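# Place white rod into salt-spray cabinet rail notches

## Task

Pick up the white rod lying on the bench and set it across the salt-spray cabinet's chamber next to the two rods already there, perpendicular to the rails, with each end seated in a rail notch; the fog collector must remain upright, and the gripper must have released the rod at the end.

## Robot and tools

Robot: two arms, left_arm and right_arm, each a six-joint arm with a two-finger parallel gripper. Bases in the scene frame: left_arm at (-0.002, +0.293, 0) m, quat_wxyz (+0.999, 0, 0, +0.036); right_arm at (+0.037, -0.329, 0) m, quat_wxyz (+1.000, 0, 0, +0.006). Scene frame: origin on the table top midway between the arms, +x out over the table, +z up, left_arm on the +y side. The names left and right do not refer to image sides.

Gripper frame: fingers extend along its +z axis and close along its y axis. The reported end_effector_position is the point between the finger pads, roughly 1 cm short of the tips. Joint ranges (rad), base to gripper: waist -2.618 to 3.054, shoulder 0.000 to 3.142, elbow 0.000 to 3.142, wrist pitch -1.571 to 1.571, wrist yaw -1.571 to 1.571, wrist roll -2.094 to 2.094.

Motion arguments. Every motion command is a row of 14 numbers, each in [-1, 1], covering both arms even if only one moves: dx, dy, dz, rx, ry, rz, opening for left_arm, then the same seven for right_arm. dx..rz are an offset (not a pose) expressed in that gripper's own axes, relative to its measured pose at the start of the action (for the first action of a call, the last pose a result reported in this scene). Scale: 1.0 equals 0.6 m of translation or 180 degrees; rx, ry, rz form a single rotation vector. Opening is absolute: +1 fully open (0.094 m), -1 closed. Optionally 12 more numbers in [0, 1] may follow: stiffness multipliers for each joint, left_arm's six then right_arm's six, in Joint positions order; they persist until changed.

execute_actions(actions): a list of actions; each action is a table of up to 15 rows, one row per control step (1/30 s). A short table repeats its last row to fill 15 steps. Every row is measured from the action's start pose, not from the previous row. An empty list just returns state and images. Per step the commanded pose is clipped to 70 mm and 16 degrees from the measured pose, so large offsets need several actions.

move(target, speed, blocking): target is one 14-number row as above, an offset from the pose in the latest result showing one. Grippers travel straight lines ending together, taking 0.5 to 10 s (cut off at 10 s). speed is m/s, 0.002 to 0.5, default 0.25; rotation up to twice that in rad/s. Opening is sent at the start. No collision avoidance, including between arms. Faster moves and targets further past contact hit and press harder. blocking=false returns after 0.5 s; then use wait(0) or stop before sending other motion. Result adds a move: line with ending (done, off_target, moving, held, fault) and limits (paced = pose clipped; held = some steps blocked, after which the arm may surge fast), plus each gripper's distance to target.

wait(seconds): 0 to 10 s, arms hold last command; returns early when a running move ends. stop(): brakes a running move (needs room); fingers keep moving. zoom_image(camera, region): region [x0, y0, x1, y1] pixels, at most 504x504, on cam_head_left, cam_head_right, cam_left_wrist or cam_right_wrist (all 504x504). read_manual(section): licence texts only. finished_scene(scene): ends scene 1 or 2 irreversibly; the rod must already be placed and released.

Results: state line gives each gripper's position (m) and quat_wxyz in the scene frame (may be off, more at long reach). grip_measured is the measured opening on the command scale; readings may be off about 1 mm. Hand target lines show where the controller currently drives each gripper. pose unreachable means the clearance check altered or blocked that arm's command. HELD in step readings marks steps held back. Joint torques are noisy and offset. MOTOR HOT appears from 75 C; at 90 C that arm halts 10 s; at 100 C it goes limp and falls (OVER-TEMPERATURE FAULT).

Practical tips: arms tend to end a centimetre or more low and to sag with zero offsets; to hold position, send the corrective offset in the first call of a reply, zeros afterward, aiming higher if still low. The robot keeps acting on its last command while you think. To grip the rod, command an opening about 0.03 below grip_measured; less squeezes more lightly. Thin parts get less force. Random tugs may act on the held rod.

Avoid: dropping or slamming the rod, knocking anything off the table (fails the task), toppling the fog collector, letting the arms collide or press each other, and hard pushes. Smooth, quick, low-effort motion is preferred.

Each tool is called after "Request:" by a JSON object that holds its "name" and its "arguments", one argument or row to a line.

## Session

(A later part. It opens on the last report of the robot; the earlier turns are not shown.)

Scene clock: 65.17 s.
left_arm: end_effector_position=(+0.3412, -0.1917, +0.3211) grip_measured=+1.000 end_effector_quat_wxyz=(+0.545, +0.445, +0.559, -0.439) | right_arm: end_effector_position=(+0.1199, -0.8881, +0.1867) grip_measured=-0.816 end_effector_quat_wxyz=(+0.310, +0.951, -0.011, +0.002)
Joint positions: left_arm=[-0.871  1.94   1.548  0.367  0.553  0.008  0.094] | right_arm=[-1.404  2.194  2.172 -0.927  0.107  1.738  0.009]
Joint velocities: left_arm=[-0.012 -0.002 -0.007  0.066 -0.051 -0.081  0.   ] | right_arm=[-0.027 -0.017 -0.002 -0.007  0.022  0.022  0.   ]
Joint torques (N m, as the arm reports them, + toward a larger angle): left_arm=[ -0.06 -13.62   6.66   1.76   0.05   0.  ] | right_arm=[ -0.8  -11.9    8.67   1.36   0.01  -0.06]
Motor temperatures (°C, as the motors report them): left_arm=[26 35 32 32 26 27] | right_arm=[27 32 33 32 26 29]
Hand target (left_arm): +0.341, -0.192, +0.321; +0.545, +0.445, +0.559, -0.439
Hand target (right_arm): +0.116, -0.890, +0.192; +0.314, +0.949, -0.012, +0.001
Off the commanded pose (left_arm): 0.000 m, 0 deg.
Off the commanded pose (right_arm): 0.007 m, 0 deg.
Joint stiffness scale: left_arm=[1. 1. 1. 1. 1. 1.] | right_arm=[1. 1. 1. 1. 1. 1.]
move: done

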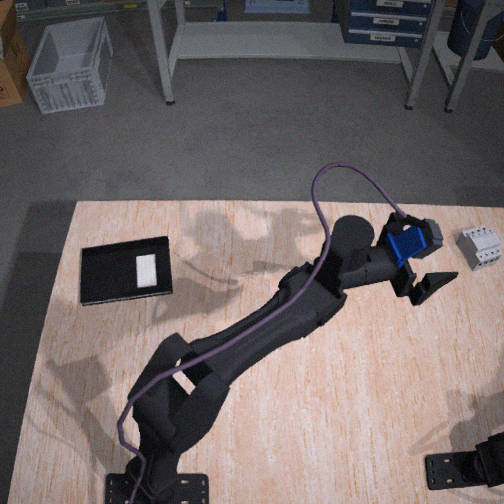

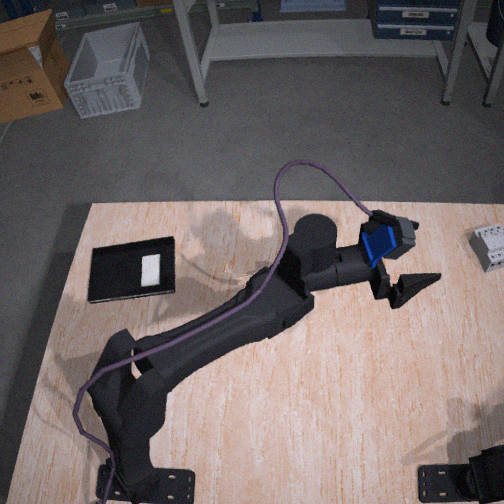

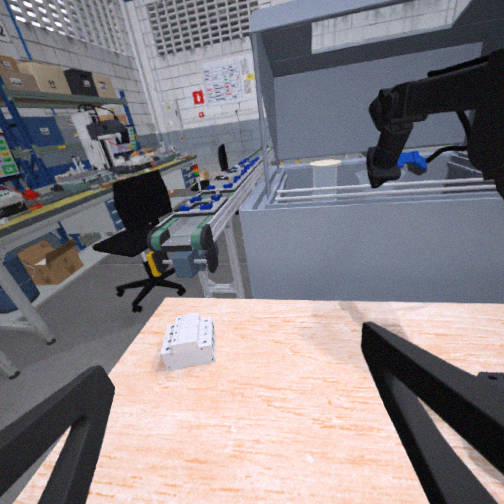

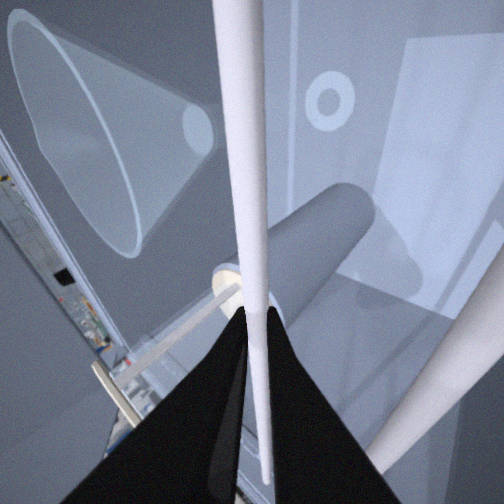

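Request:
{"name": "move", "arguments": {
  "target": [0,0,0,0,0,0,1, -0.005,0.0,0.003,0,0,0,-0.85],
  "speed": 0.01
}}

Request:
{"name": "zoom_image", "arguments": {
  "camera": "cam_left_wrist",
  "region": [236, 140, 336, 220]
}}

Request:
{"name": "zoom_image", "arguments": {
  "camera": "cam_right_wrist",
  "region": [210, 404, 310, 504]
}}

Request:
{"name": "zoom_image", "arguments": {
  "camera": "cam_left_wrist",
  "region": [404, 140, 504, 220]
}}

Scene clock: 68.60 s.
left_arm: end_effector_position=(+0.3412, -0.1917, +0.3211) grip_measured=+1.000 end_effector_quat_wxyz=(+0.545, +0.445, +0.559, -0.439) | right_arm: end_effector_position=(+0.1201, -0.8881, +0.1867) grip_measured=-0.816 end_effector_quat_wxyz=(+0.310, +0.951, -0.011, +0.003)
Joint positions: left_arm=[-0.871  1.94   1.548  0.367  0.553  0.008  0.094] | right_arm=[-1.404  2.194  2.172 -0.927  0.106  1.738  0.009]
Joint velocities: left_arm=[ 0.017  0.007  0.002 -0.037 -0.066 -0.081  0.   ] | right_arm=[ 0.007  0.007  0.007  0.037 -0.007  0.007 -0.001]
Joint torques (N m, as the arm reports them, + toward a larger angle): left_arm=[ -0.04 -13.61   6.68   1.76   0.06   0.01] | right_arm=[ -0.67 -12.2    6.2    1.48  -0.02  -0.03]
Motor temperatures (°C, as the motors report them): left_arm=[26 36 32 33 26 27] | right_arm=[27 33 33 32 26 29]
Hand target (left_arm): +0.341, -0.192, +0.321; +0.545, +0.445, +0.559, -0.439
Hand target (right_arm): +0.117, -0.889, +0.185; +0.310, +0.951, -0.011, +0.003
Off the commanded pose (left_arm): 0.000 m, 0 deg.
Off the commanded pose (right_arm): 0.004 m, 0 deg.
Joint stiffness scale: left_arm=[1. 1. 1. 1. 1. 1.] | right_arm=[1. 1. 1. 1. 1. 1.]
move: done

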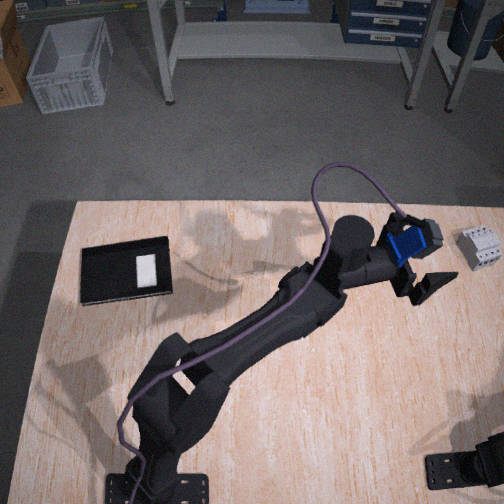

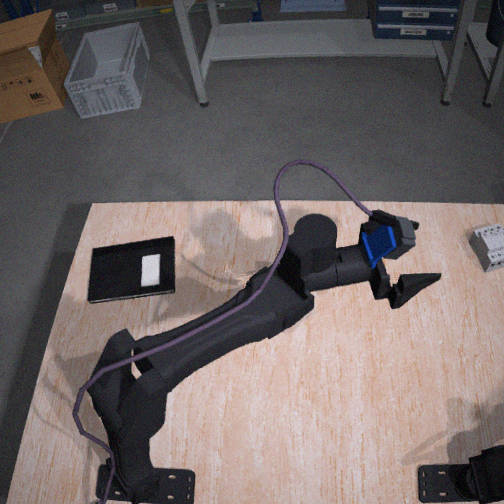

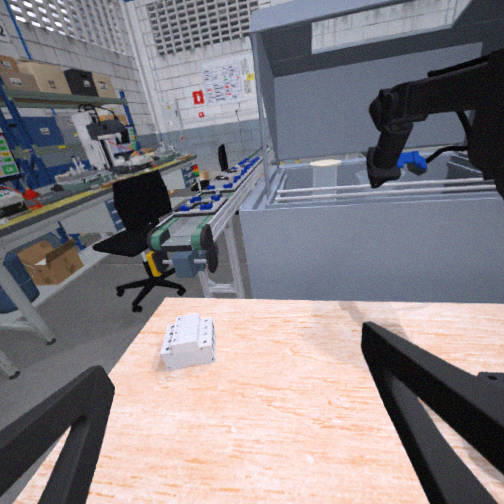

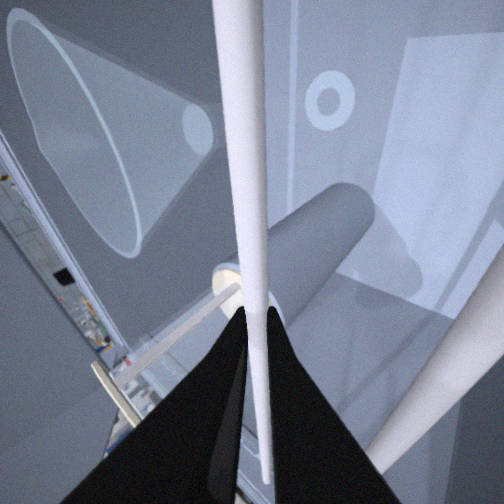

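Region (236, 140, 336, 220) of cam_left_wrist's 504x504 image, scaled by 5.040, with more detail than that image has; it fills the top 403 rows of this view, and the rest is white.

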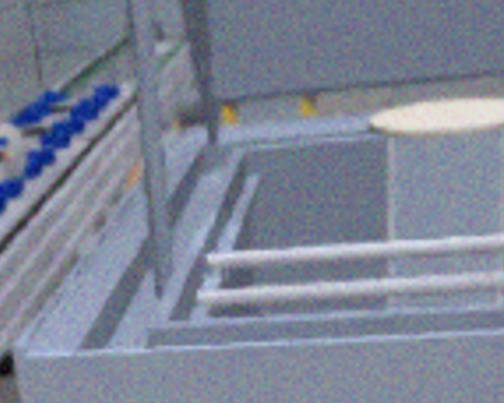

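Region (210, 404, 310, 504) of cam_right_wrist's 504x504 image, scaled by 5.040, with more detail than that image has.

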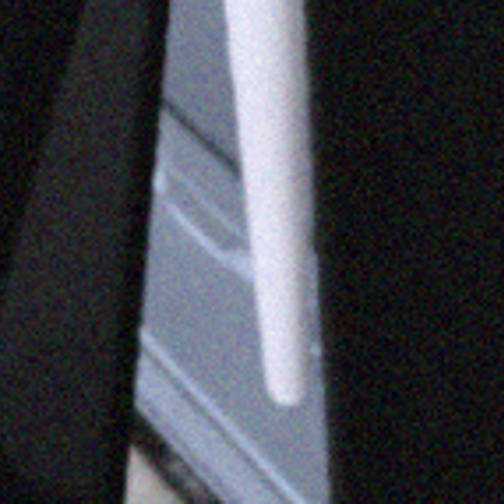

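Region (404, 140, 504, 220) of cam_left_wrist's 504x504 image, scaled by 5.040, with more detail than that image has; it fills the top 403 rows of this view, and the rest is white.

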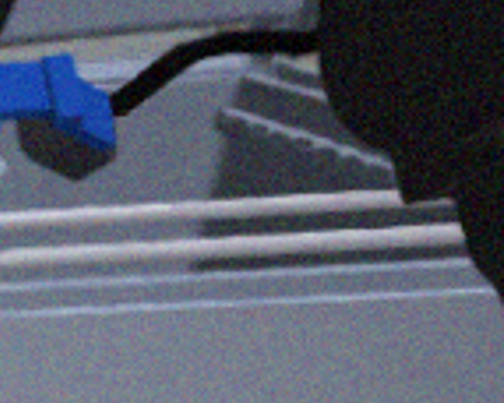

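Request:
{"name": "move", "arguments": {
  "target": [0,0,0,0,0,0,1, -0.005,-0.006,0.009,0,0,0,-0.85],
  "speed": 0.01
}}

Request:
{"name": "zoom_image", "arguments": {
  "camera": "cam_left_wrist",
  "region": [236, 140, 336, 220]
}}

Request:
{"name": "zoom_image", "arguments": {
  "camera": "cam_right_wrist",
  "region": [210, 404, 310, 504]
}}

Request:
{"name": "zoom_image", "arguments": {
  "camera": "cam_left_wrist",
  "region": [404, 140, 504, 220]
}}

Scene clock: 70.30 s.
left_arm: end_effector_position=(+0.3412, -0.1917, +0.3211) grip_measured=+1.000 end_effector_quat_wxyz=(+0.545, +0.445, +0.559, -0.439) | right_arm: end_effector_position=(+0.1203, -0.8890, +0.1845) grip_measured=-0.816 end_effector_quat_wxyz=(+0.313, +0.950, -0.011, +0.004)
Joint positions: left_arm=[-0.871  1.94   1.548  0.367  0.553  0.008  0.094] | right_arm=[-1.404  2.188  2.151 -0.905  0.106  1.738  0.009]
Joint velocities: left_arm=[ 0.017  0.002  0.012  0.007  0.022 -0.051  0.   ] | right_arm=[-0.012 -0.032 -0.007  0.007 -0.081 -0.007  0.   ]
Joint torques (N m, as the arm reports them, + toward a larger angle): left_arm=[ -0.05 -13.62   6.67   1.76   0.05   0.  ] | right_arm=[ -0.59 -12.44   4.97   1.52  -0.03  -0.03]
Motor temperatures (°C, as the motors report them): left_arm=[26 36 32 33 26 27] | right_arm=[27 34 33 33 26 29]
Hand target (left_arm): +0.341, -0.192, +0.321; +0.545, +0.445, +0.559, -0.439
Hand target (right_arm): +0.117, -0.888, +0.180; +0.310, +0.951, -0.011, +0.003
Off the commanded pose (left_arm): 0.000 m, 0 deg.
Off the commanded pose (right_arm): 0.005 m, 0 deg.
Joint stiffness scale: left_arm=[1. 1. 1. 1. 1. 1.] | right_arm=[1. 1. 1. 1. 1. 1.]
move: done

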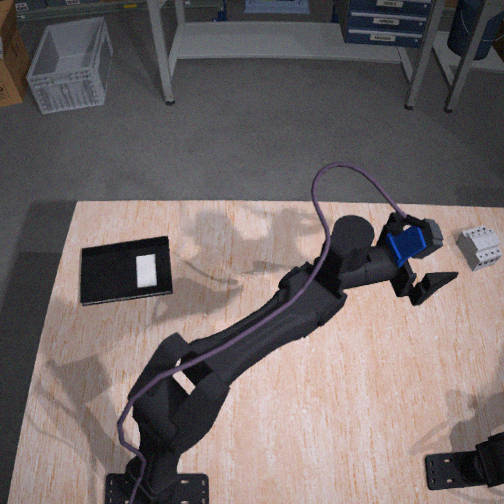

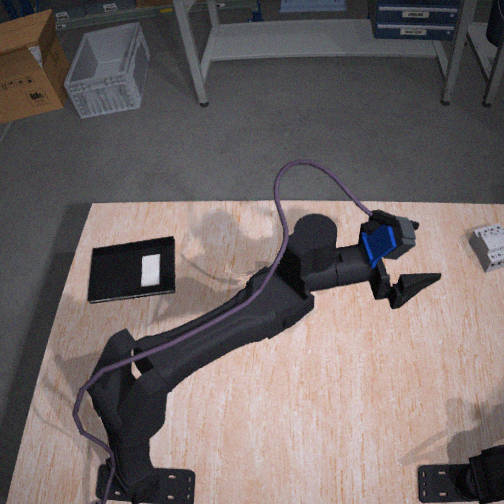

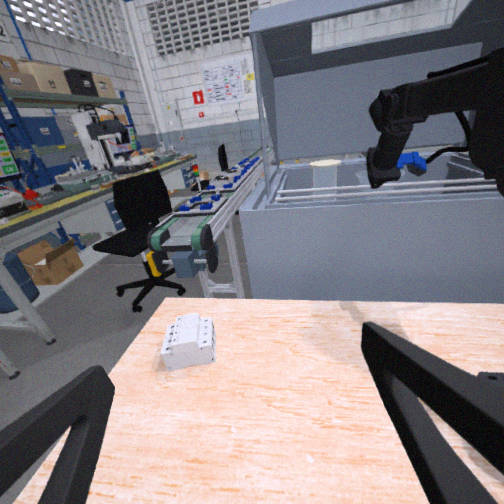

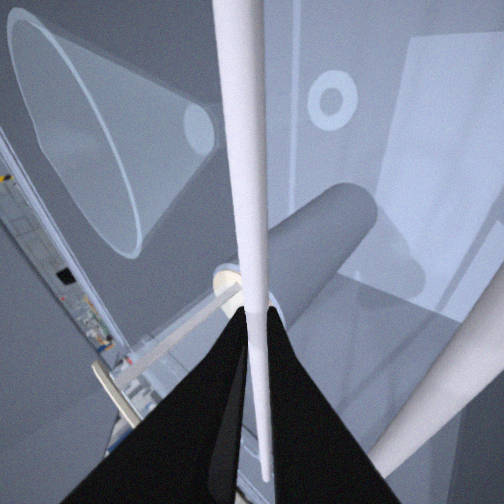

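Region (236, 140, 336, 220) of cam_left_wrist's 504x504 image, scaled by 5.040, with more detail than that image has; it fills the top 403 rows of this view, and the rest is white.

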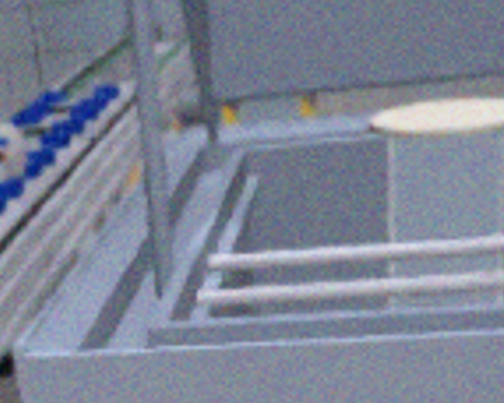

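Region (210, 404, 310, 504) of cam_right_wrist's 504x504 image, scaled by 5.040, with more detail than that image has.

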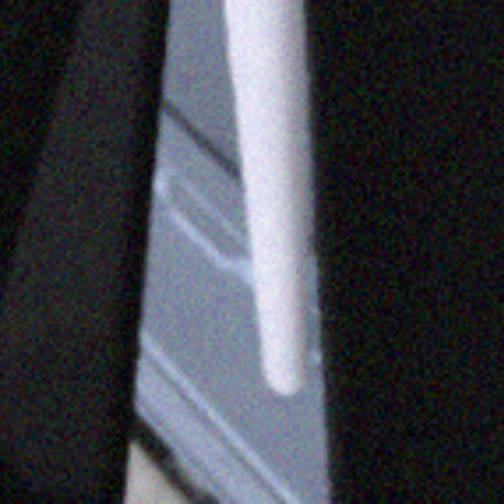

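Region (404, 140, 504, 220) of cam_left_wrist's 504x504 image, scaled by 5.040, with more detail than that image has; it fills the top 403 rows of this view, and the rest is white.

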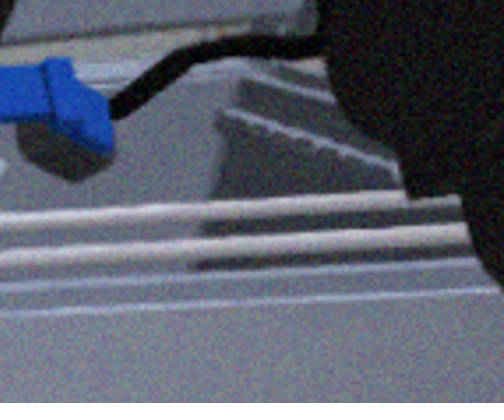

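Request:
{"name": "move", "arguments": {
  "target": [0,0,0,0,0,0,1, -0.005,-0.0135,-0.004,0,0,0,-0.85],
  "speed": 0.01
}}

Request:
{"name": "zoom_image", "arguments": {
  "camera": "cam_left_wrist",
  "region": [236, 140, 336, 220]
}}

Request:
{"name": "zoom_image", "arguments": {
  "camera": "cam_right_wrist",
  "region": [210, 404, 310, 504]
}}

Request:
{"name": "zoom_image", "arguments": {
  "camera": "cam_left_wrist",
  "region": [404, 140, 504, 220]
}}

Scene clock: 72.30 s.
left_arm: end_effector_position=(+0.3412, -0.1917, +0.3211) grip_measured=+1.000 end_effector_quat_wxyz=(+0.545, +0.445, +0.559, -0.439) | right_arm: end_effector_position=(+0.1201, -0.8872, +0.1835) grip_measured=-0.816 end_effector_quat_wxyz=(+0.322, +0.947, -0.012, +0.006)
Joint positions: left_arm=[-0.871  1.94   1.548  0.367  0.553  0.008  0.094] | right_arm=[-1.404  2.155  2.083 -0.851  0.106  1.739  0.009]
Joint velocities: left_arm=[-0.002 -0.012  0.007 -0.066  0.007  0.051  0.   ] | right_arm=[-0.007  0.012  0.002 -0.037 -0.007  0.022 -0.   ]
Joint torques (N m, as the arm reports them, + toward a larger angle): left_arm=[ -0.05 -13.62   6.67   1.76   0.05   0.01] | right_arm=[ -0.28 -12.96   5.27   1.32  -0.01  -0.01]
Motor temperatures (°C, as the motors report them): left_arm=[26 37 32 34 26 27] | right_arm=[27 34 33 33 26 29]
Hand target (left_arm): +0.341, -0.192, +0.321; +0.545, +0.445, +0.559, -0.439
Hand target (right_arm): +0.118, -0.881, +0.182; +0.313, +0.950, -0.011, +0.004
Off the commanded pose (left_arm): 0.000 m, 0 deg.
Off the commanded pose (right_arm): 0.007 m, 1 deg.
Joint stiffness scale: left_arm=[1. 1. 1. 1. 1. 1.] | right_arm=[1. 1. 1. 1. 1. 1.]
move: done

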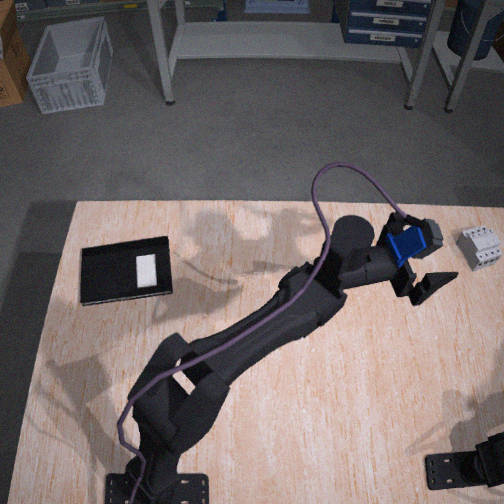

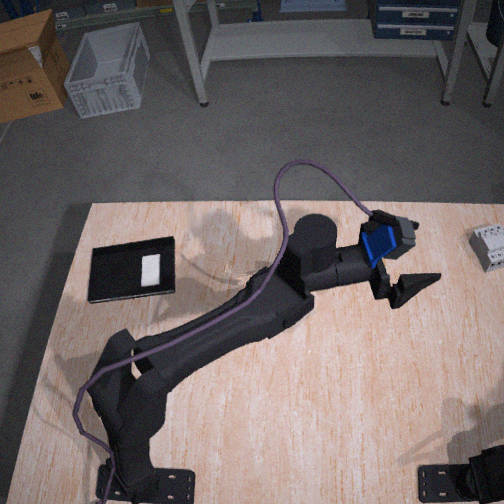

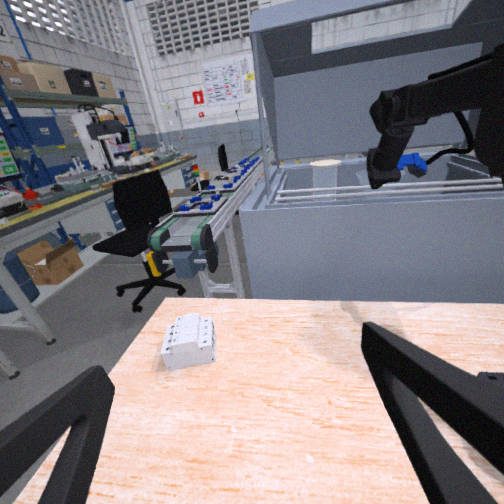

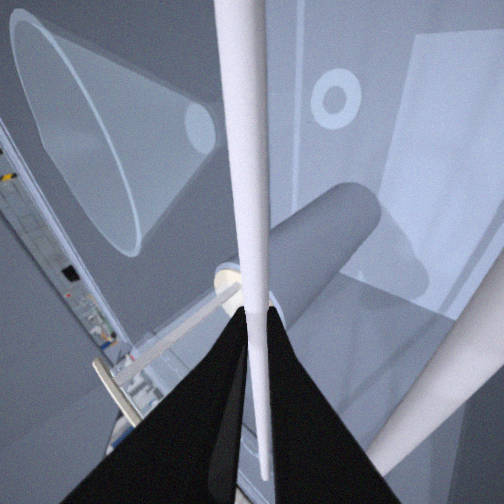

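Region (236, 140, 336, 220) of cam_left_wrist's 504x504 image, scaled by 5.040, with more detail than that image has; it fills the top 403 rows of this view, and the rest is white.

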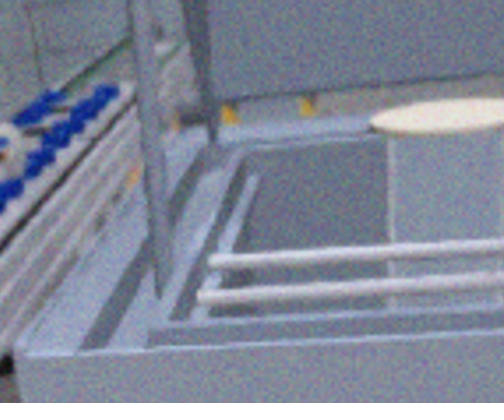

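Region (210, 404, 310, 504) of cam_right_wrist's 504x504 image, scaled by 5.040, with more detail than that image has.

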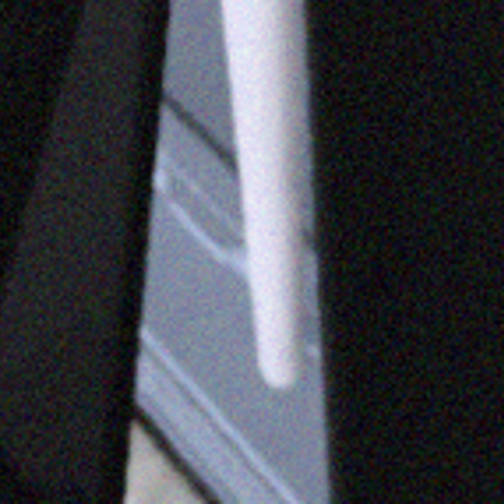

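Region (404, 140, 504, 220) of cam_left_wrist's 504x504 image, scaled by 5.040, with more detail than that image has; it fills the top 403 rows of this view, and the rest is white.

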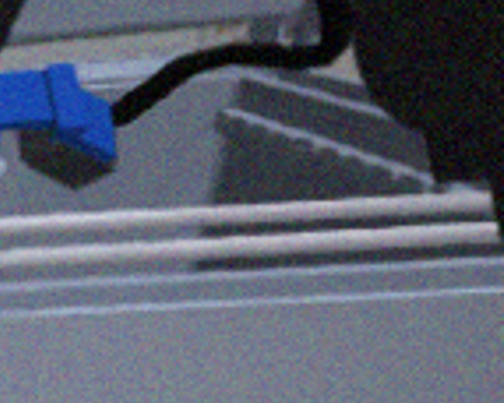

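Request:
{"name": "move", "arguments": {
  "target": [0,0,0,0,0,0,1, 0,0.004,-0.004,0,0,0,-0.45],
  "speed": 0.02
}}

Request:
{"name": "zoom_image", "arguments": {
  "camera": "cam_right_wrist",
  "region": [200, 384, 320, 504]
}}

Request:
{"name": "zoom_image", "arguments": {
  "camera": "cam_left_wrist",
  "region": [250, 120, 504, 230]
}}

Scene clock: 75.07 s.
left_arm: end_effector_position=(+0.3412, -0.1917, +0.3211) grip_measured=+1.000 end_effector_quat_wxyz=(+0.545, +0.445, +0.559, -0.439) | right_arm: end_effector_position=(+0.1201, -0.8873, +0.1836) grip_measured=-0.453 end_effector_quat_wxyz=(+0.322, +0.947, -0.012, +0.006)
Joint positions: left_arm=[-0.871  1.94   1.548  0.367  0.553  0.008  0.094] | right_arm=[-1.404  2.155  2.083 -0.85   0.106  1.739  0.026]
Joint velocities: left_arm=[ 0.002 -0.007  0.012 -0.022 -0.037 -0.051  0.   ] | right_arm=[ 0.002  0.002 -0.002  0.037 -0.066  0.037  0.   ]
Joint torques (N m, as the arm reports them, + toward a larger angle): left_arm=[ -0.05 -13.62   6.67   1.76   0.05   0.  ] | right_arm=[ -0.04 -11.72   8.47   1.33   0.02   0.  ]
Motor temperatures (°C, as the motors report them): left_arm=[26 37 32 34 26 27] | right_arm=[27 35 33 33 26 29]
Hand target (left_arm): +0.341, -0.192, +0.321; +0.545, +0.445, +0.559, -0.439
Hand target (right_arm): +0.120, -0.888, +0.187; +0.322, +0.947, -0.012, +0.006
Off the commanded pose (left_arm): 0.000 m, 0 deg.
Off the commanded pose (right_arm): 0.003 m, 0 deg.
Joint stiffness scale: left_arm=[1. 1. 1. 1. 1. 1.] | right_arm=[1. 1. 1. 1. 1. 1.]
move: done

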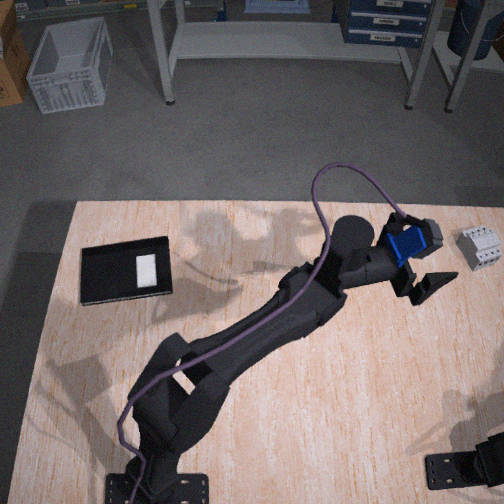

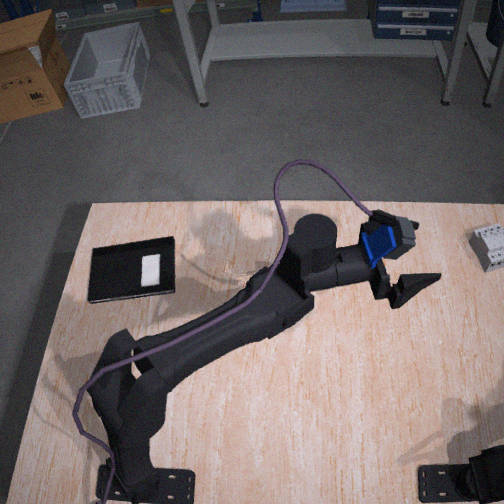

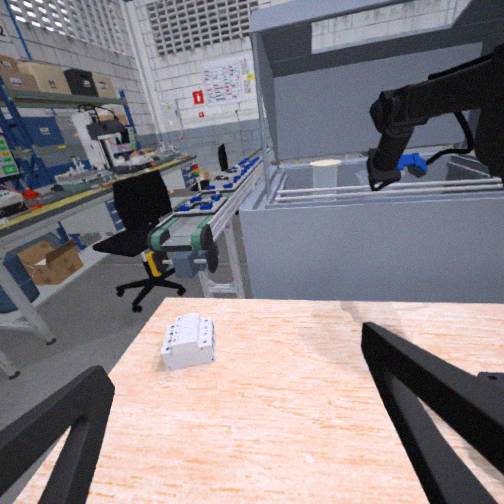

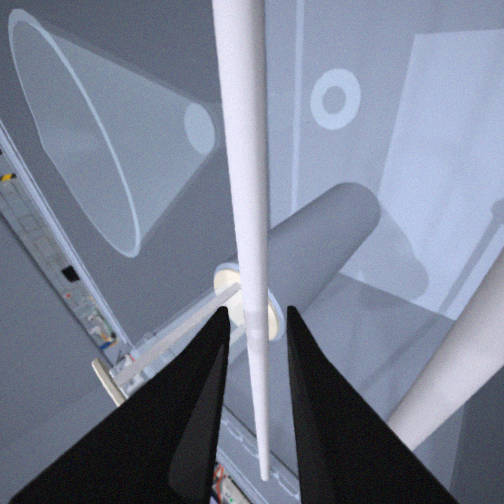

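Region (200, 384, 320, 504) of cam_right_wrist's 504x504 image, scaled by 4.200, with more detail than that image has.

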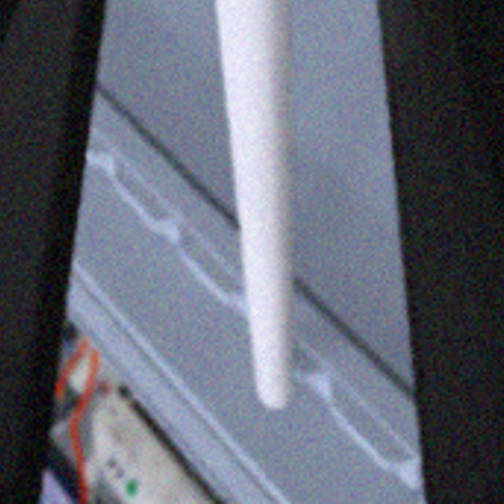

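Region (250, 120, 504, 230) of cam_left_wrist's 504x504 image, scaled by 1.984, with more detail than that image has; it fills the top 218 rows of this view, and the rest is white.

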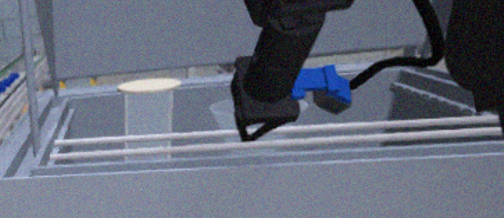

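Request:
{"name": "move", "arguments": {
  "target": [0,0,0,0,0,0,1, 0,-0.016,0.0,0,0,0,-0.68],
  "speed": 0.01
}}

Request:
{"name": "zoom_image", "arguments": {
  "camera": "cam_right_wrist",
  "region": [200, 384, 320, 504]
}}

Request:
{"name": "zoom_image", "arguments": {
  "camera": "cam_left_wrist",
  "region": [250, 120, 504, 230]
}}

Scene clock: 77.00 s.
left_arm: end_effector_position=(+0.3412, -0.1917, +0.3211) grip_measured=+1.000 end_effector_quat_wxyz=(+0.545, +0.445, +0.559, -0.439) | right_arm: end_effector_position=(+0.1202, -0.8868, +0.1776) grip_measured=-0.677 end_effector_quat_wxyz=(+0.329, +0.944, -0.012, +0.008)
Joint positions: left_arm=[-0.871  1.94   1.548  0.367  0.553  0.008  0.094] | right_arm=[-1.404  2.132  2.012 -0.788  0.105  1.74   0.015]
Joint velocities: left_arm=[ 0.002  0.007  0.012 -0.066 -0.081 -0.051  0.   ] | right_arm=[-0.007 -0.007 -0.002 -0.037 -0.081 -0.051 -0.   ]
Joint torques (N m, as the arm reports them, + toward a larger angle): left_arm=[ -0.06 -13.62   6.66   1.76   0.05   0.  ] | right_arm=[  0.3  -13.03   5.52   1.33   0.05   0.03]
Motor temperatures (°C, as the motors report them): left_arm=[26 38 32 35 26 27] | right_arm=[27 35 33 33 26 29]
Hand target (left_arm): +0.341, -0.192, +0.321; +0.545, +0.445, +0.559, -0.439
Hand target (right_arm): +0.120, -0.880, +0.178; +0.322, +0.947, -0.012, +0.005
Off the commanded pose (left_arm): 0.000 m, 0 deg.
Off the commanded pose (right_arm): 0.007 m, 1 deg.
Joint stiffness scale: left_arm=[1. 1. 1. 1. 1. 1.] | right_arm=[1. 1. 1. 1. 1. 1.]
move: done

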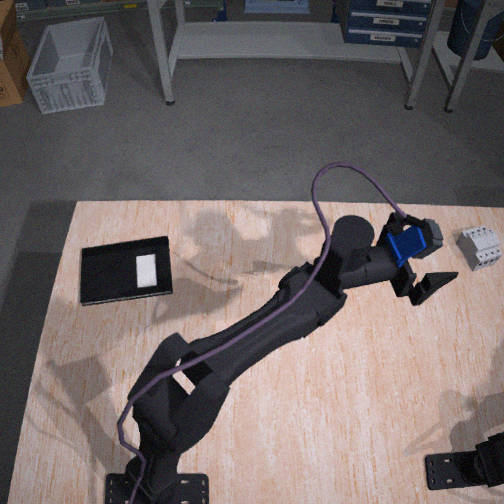

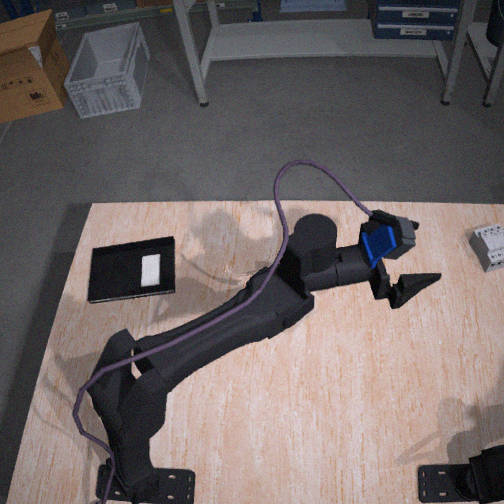

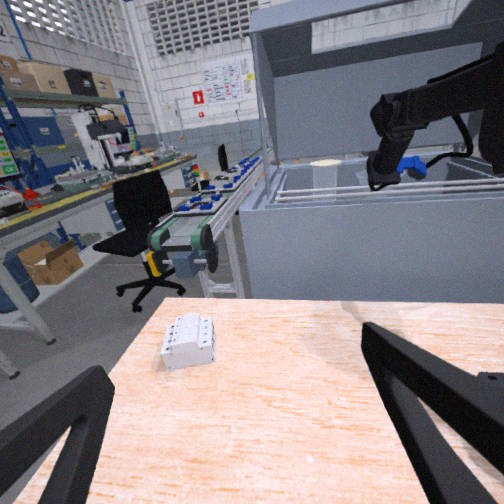

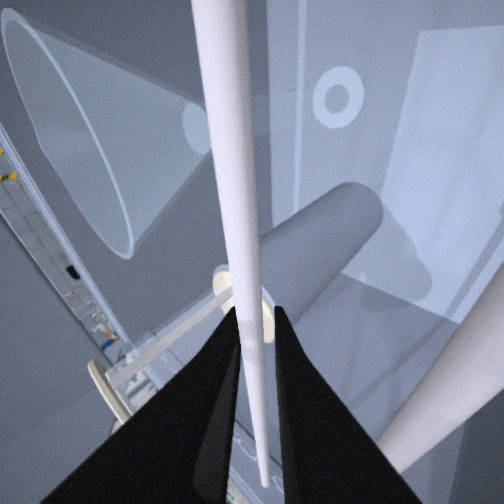

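Region (200, 384, 320, 504) of cam_right_wrist's 504x504 image, scaled by 4.200, with more detail than that image has.

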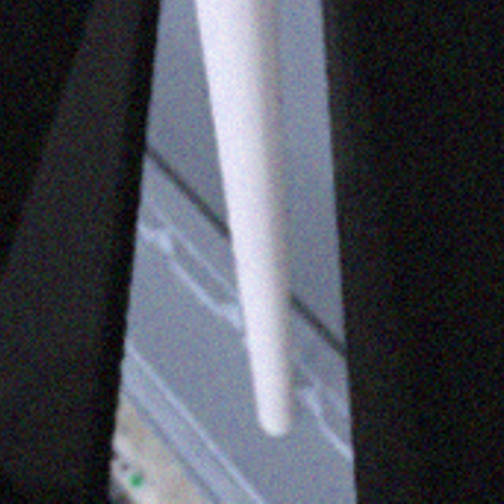

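Region (250, 120, 504, 230) of cam_left_wrist's 504x504 image, scaled by 1.984, with more detail than that image has; it fills the top 218 rows of this view, and the rest is white.

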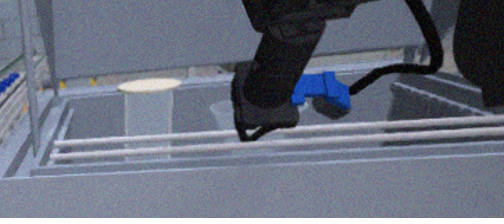

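Request:
{"name": "move", "arguments": {
  "target": [0,0,0,0,0,0,1, 0,-0.0135,-0.0105,0,0,0,-0.68],
  "speed": 0.01
}}

Request:
{"name": "zoom_image", "arguments": {
  "camera": "cam_right_wrist",
  "region": [200, 384, 320, 504]
}}

Request:
{"name": "zoom_image", "arguments": {
  "camera": "cam_left_wrist",
  "region": [250, 120, 504, 230]
}}

Scene clock: 78.63 s.
left_arm: end_effector_position=(+0.3412, -0.1917, +0.3211) grip_measured=+1.000 end_effector_quat_wxyz=(+0.545, +0.445, +0.559, -0.439) | right_arm: end_effector_position=(+0.1198, -0.8838, +0.1757) grip_measured=-0.677 end_effector_quat_wxyz=(+0.335, +0.942, -0.013, +0.009)
Joint positions: left_arm=[-0.871  1.94   1.548  0.367  0.553  0.008  0.094] | right_arm=[-1.404  2.104  1.954 -0.745  0.103  1.741  0.015]
Joint velocities: left_arm=[ 0.007 -0.017 -0.002  0.022  0.022 -0.037  0.   ] | right_arm=[-0.007  0.017 -0.012  0.022  0.022  0.051 -0.001]
Joint torques (N m, as the arm reports them, + toward a larger angle): left_arm=[ -0.05 -13.61   6.67   1.76   0.05   0.01] | right_arm=[  0.39 -13.13   5.66   1.37   0.04   0.05]
Motor temperatures (°C, as the motors report them): left_arm=[26 38 32 35 26 27] | right_arm=[27 36 33 33 26 29]
Hand target (left_arm): +0.341, -0.192, +0.321; +0.545, +0.445, +0.559, -0.439
Hand target (right_arm): +0.120, -0.877, +0.177; +0.329, +0.944, -0.012, +0.007
Off the commanded pose (left_arm): 0.000 m, 0 deg.
Off the commanded pose (right_arm): 0.008 m, 1 deg.
Joint stiffness scale: left_arm=[1. 1. 1. 1. 1. 1.] | right_arm=[1. 1. 1. 1. 1. 1.]
move: done

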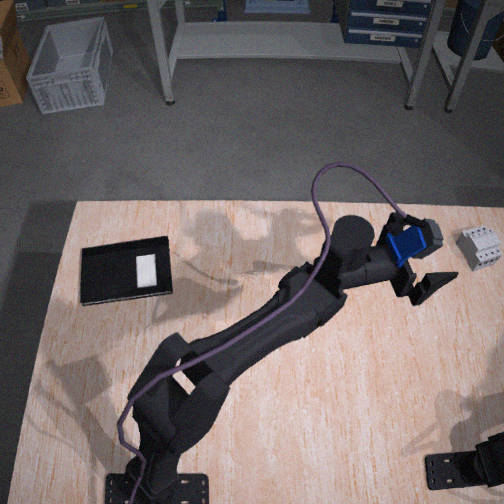

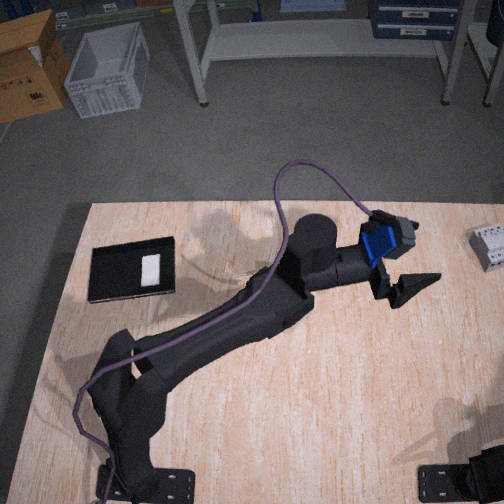

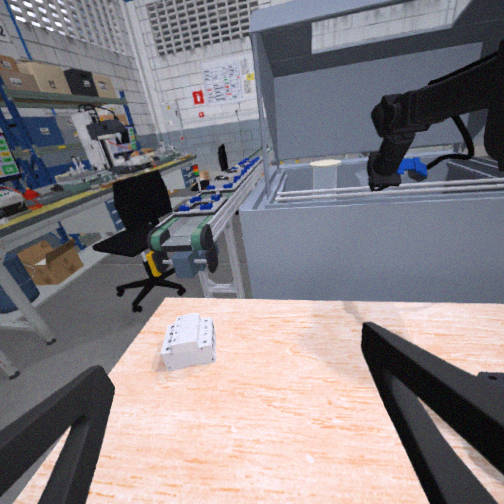

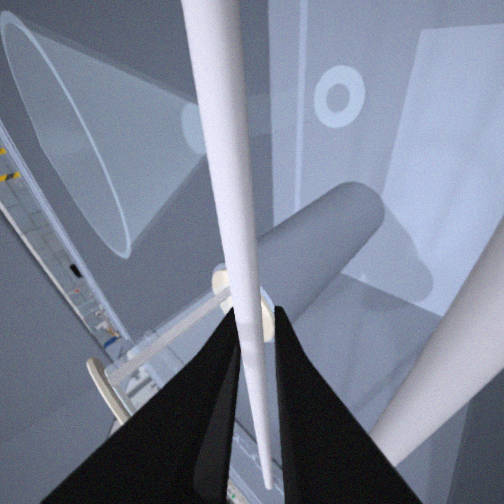

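Region (200, 384, 320, 504) of cam_right_wrist's 504x504 image, scaled by 4.200, with more detail than that image has.

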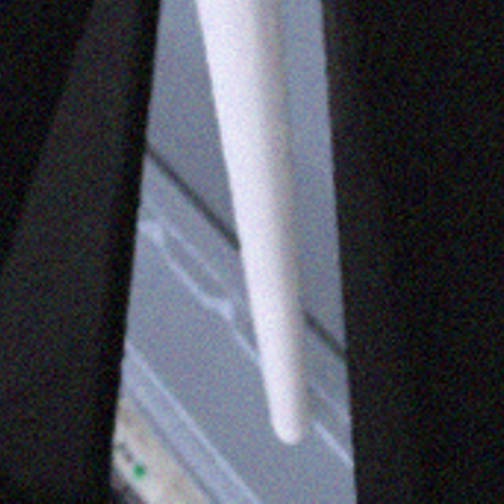

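Region (250, 120, 504, 230) of cam_left_wrist's 504x504 image, scaled by 1.984, with more detail than that image has; it fills the top 218 rows of this view, and the rest is white.

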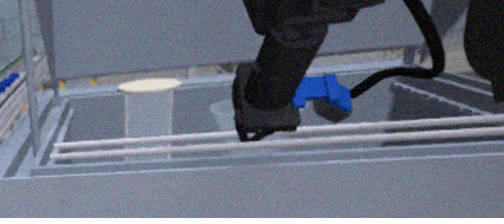

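Request:
{"name": "move", "arguments": {
  "target": [0,0,0,0,0,0,1, 0,0.01,-0.08,0,0,0,-0.4],
  "speed": 0.06
}}

Request:
{"name": "move", "arguments": {
  "target": [0,0,0,0,0,0,1, -0.33,0.03,-0.13,0,0,0,0.2],
  "speed": 0.25
}}

Scene clock: 80.27 s.
left_arm: end_effector_position=(+0.3412, -0.1917, +0.3211) grip_measured=+1.000 end_effector_quat_wxyz=(+0.545, +0.445, +0.559, -0.439) | right_arm: end_effector_position=(+0.1160, -0.8626, +0.2022) grip_measured=-0.403 end_effector_quat_wxyz=(+0.331, +0.944, -0.015, +0.009)
Joint positions: left_arm=[-0.871  1.94   1.548  0.367  0.553  0.008  0.094] | right_arm=[-1.404  2.029  1.953 -0.828  0.103  1.745  0.028]
Joint velocities: left_arm=[-0.027  0.007  0.007  0.051 -0.066  0.066  0.   ] | right_arm=[-0.007 -0.007 -0.007 -0.051 -0.022  0.007  0.001]
Joint torques (N m, as the arm reports them, + toward a larger angle): left_arm=[ -0.04 -13.62   6.67   1.76   0.05   0.  ] | right_arm=[  0.78 -12.35   8.84   1.24   0.07   0.04]
Motor temperatures (°C, as the motors report them): left_arm=[26 38 32 35 26 27] | right_arm=[27 36 33 33 26 29]
Hand target (left_arm): +0.341, -0.192, +0.321; +0.545, +0.445, +0.559, -0.439
Hand target (right_arm): +0.119, -0.858, +0.216; +0.335, +0.942, -0.013, +0.010
Off the commanded pose (left_arm): 0.000 m, 0 deg.
Off the commanded pose (right_arm): 0.015 m, 1 deg.
Joint stiffness scale: left_arm=[1. 1. 1. 1. 1. 1.] | right_arm=[1. 1. 1. 1. 1. 1.]
move: off_target (right_arm)

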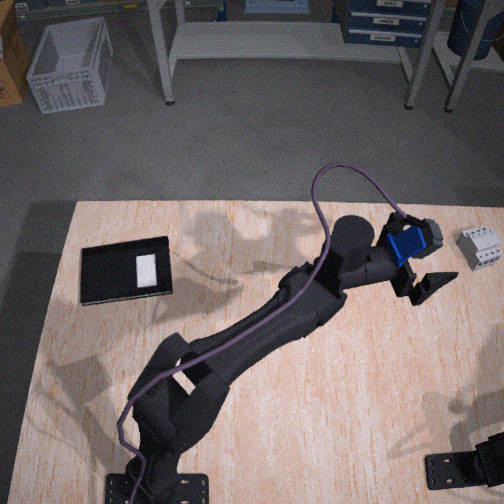

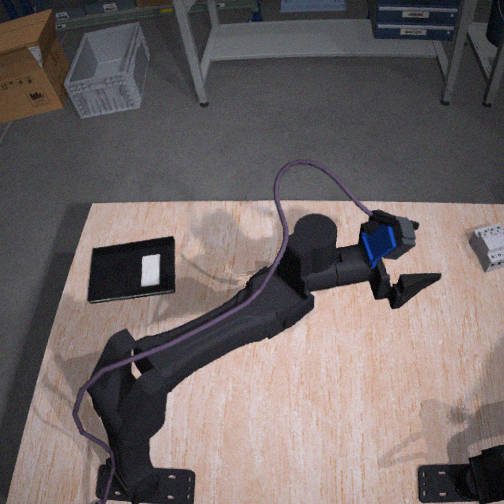

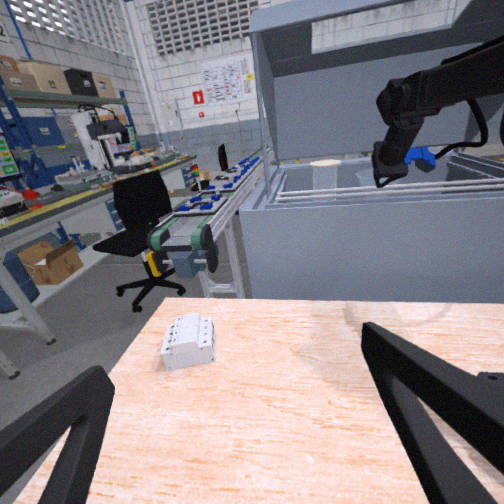

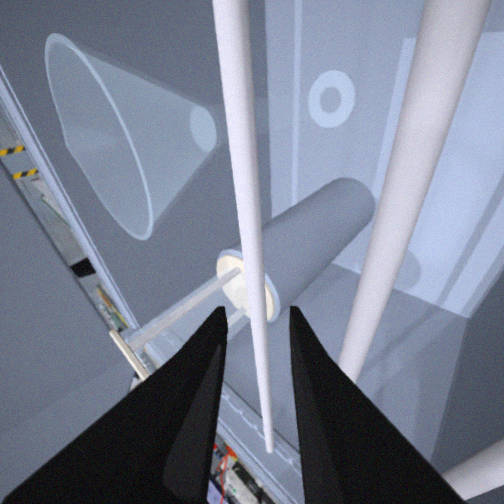

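Scene clock: 81.90 s.
left_arm: end_effector_position=(+0.3412, -0.1917, +0.3211) grip_measured=+1.000 end_effector_quat_wxyz=(+0.545, +0.445, +0.559, -0.439) | right_arm: end_effector_position=(-0.0887, -0.8254, +0.2639) grip_measured=+0.197 end_effector_quat_wxyz=(+0.334, +0.942, -0.025, +0.012)
Joint positions: left_arm=[-0.871  1.94   1.548  0.367  0.553  0.008  0.094] | right_arm=[-1.905  1.998  2.162 -1.079 -0.207  1.371  0.056]
Joint velocities: left_arm=[-0.002 -0.002  0.027 -0.051 -0.022 -0.007  0.   ] | right_arm=[-0.007 -0.012 -0.007 -0.095  0.051 -0.037  0.   ]
Joint torques (N m, as the arm reports them, + toward a larger angle): left_arm=[ -0.04 -13.61   6.68   1.76   0.05   0.01] | right_arm=[ 0.57 -9.82  8.21  1.27 -0.18 -0.06]
Motor temperatures (°C, as the motors report them): left_arm=[26 38 32 35 26 27] | right_arm=[27 36 33 33 26 29]
Hand target (left_arm): +0.341, -0.192, +0.321; +0.545, +0.445, +0.559, -0.439
Hand target (right_arm): -0.084, -0.824, +0.266; +0.330, +0.944, -0.017, +0.016
Off the commanded pose (left_arm): 0.000 m, 0 deg.
Off the commanded pose (right_arm): 0.008 m, 1 deg.
Joint stiffness scale: left_arm=[1. 1. 1. 1. 1. 1.] | right_arm=[1. 1. 1. 1. 1. 1.]
move: done

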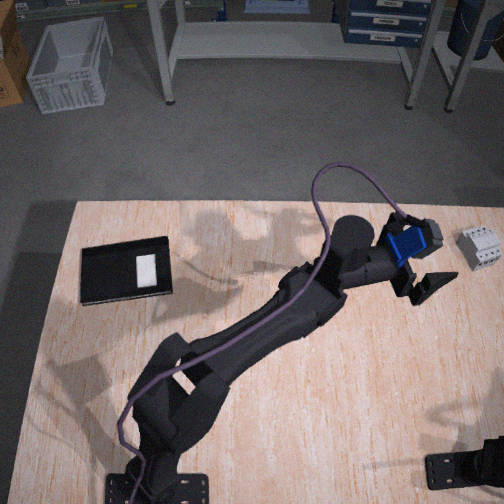

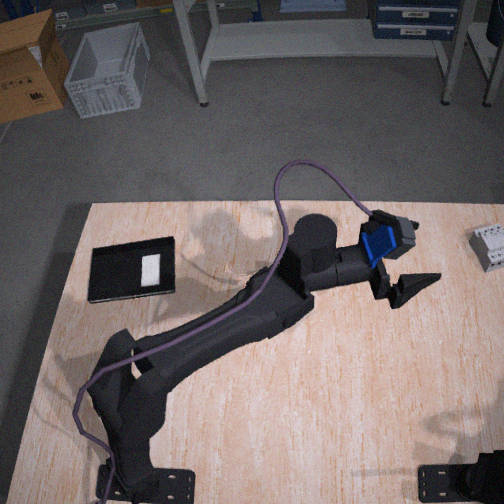

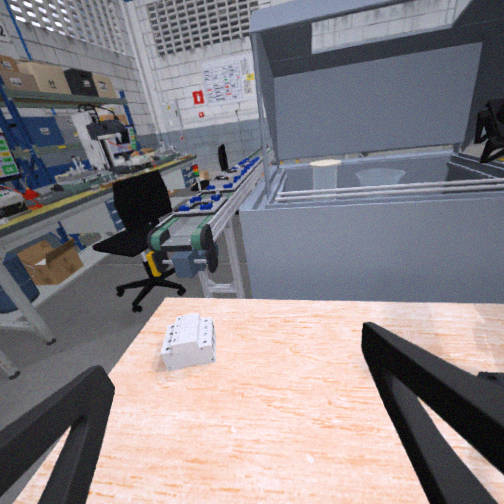

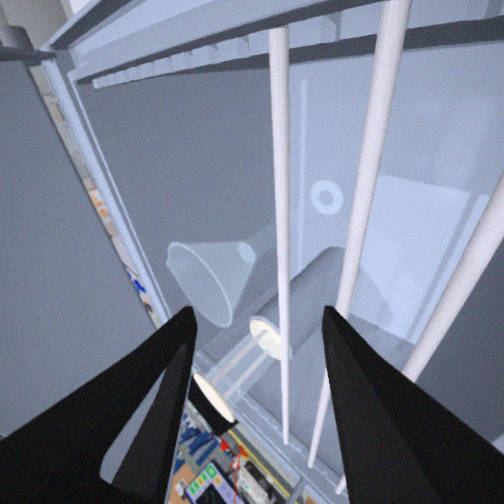

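Request:
{"name": "zoom_image", "arguments": {
  "camera": "cam_right_wrist",
  "region": [180, 0, 430, 100]
}}

Request:
{"name": "zoom_image", "arguments": {
  "camera": "cam_right_wrist",
  "region": [250, 404, 350, 504]
}}

Region (180, 0, 430, 100) of cam_right_wrist's 504x504 image, scaled by 2.016, with more detail than that image has; it fills the top 202 rows of this view, and the rest is white.

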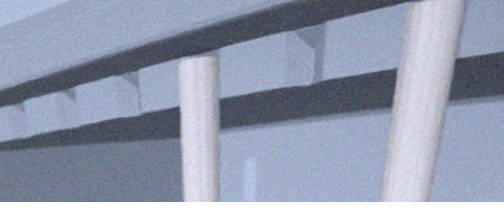

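Region (250, 404, 350, 504) of cam_right_wrist's 504x504 image, scaled by 5.040, with more detail than that image has.

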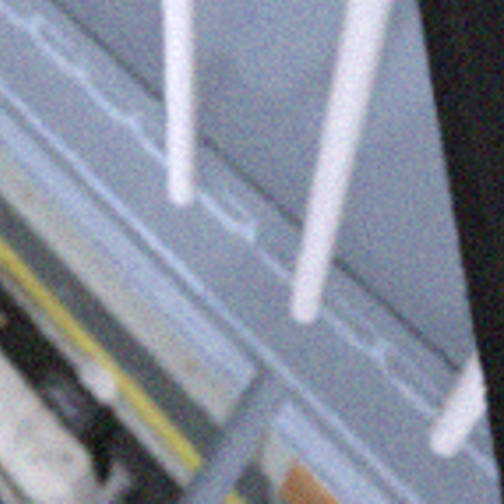

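Both ends are seated, each with one empty notch between the new rod and the next one.

Request:
{"name": "finished_scene", "arguments": {
  "scene": 1
}}

The scene is finished: the task was done.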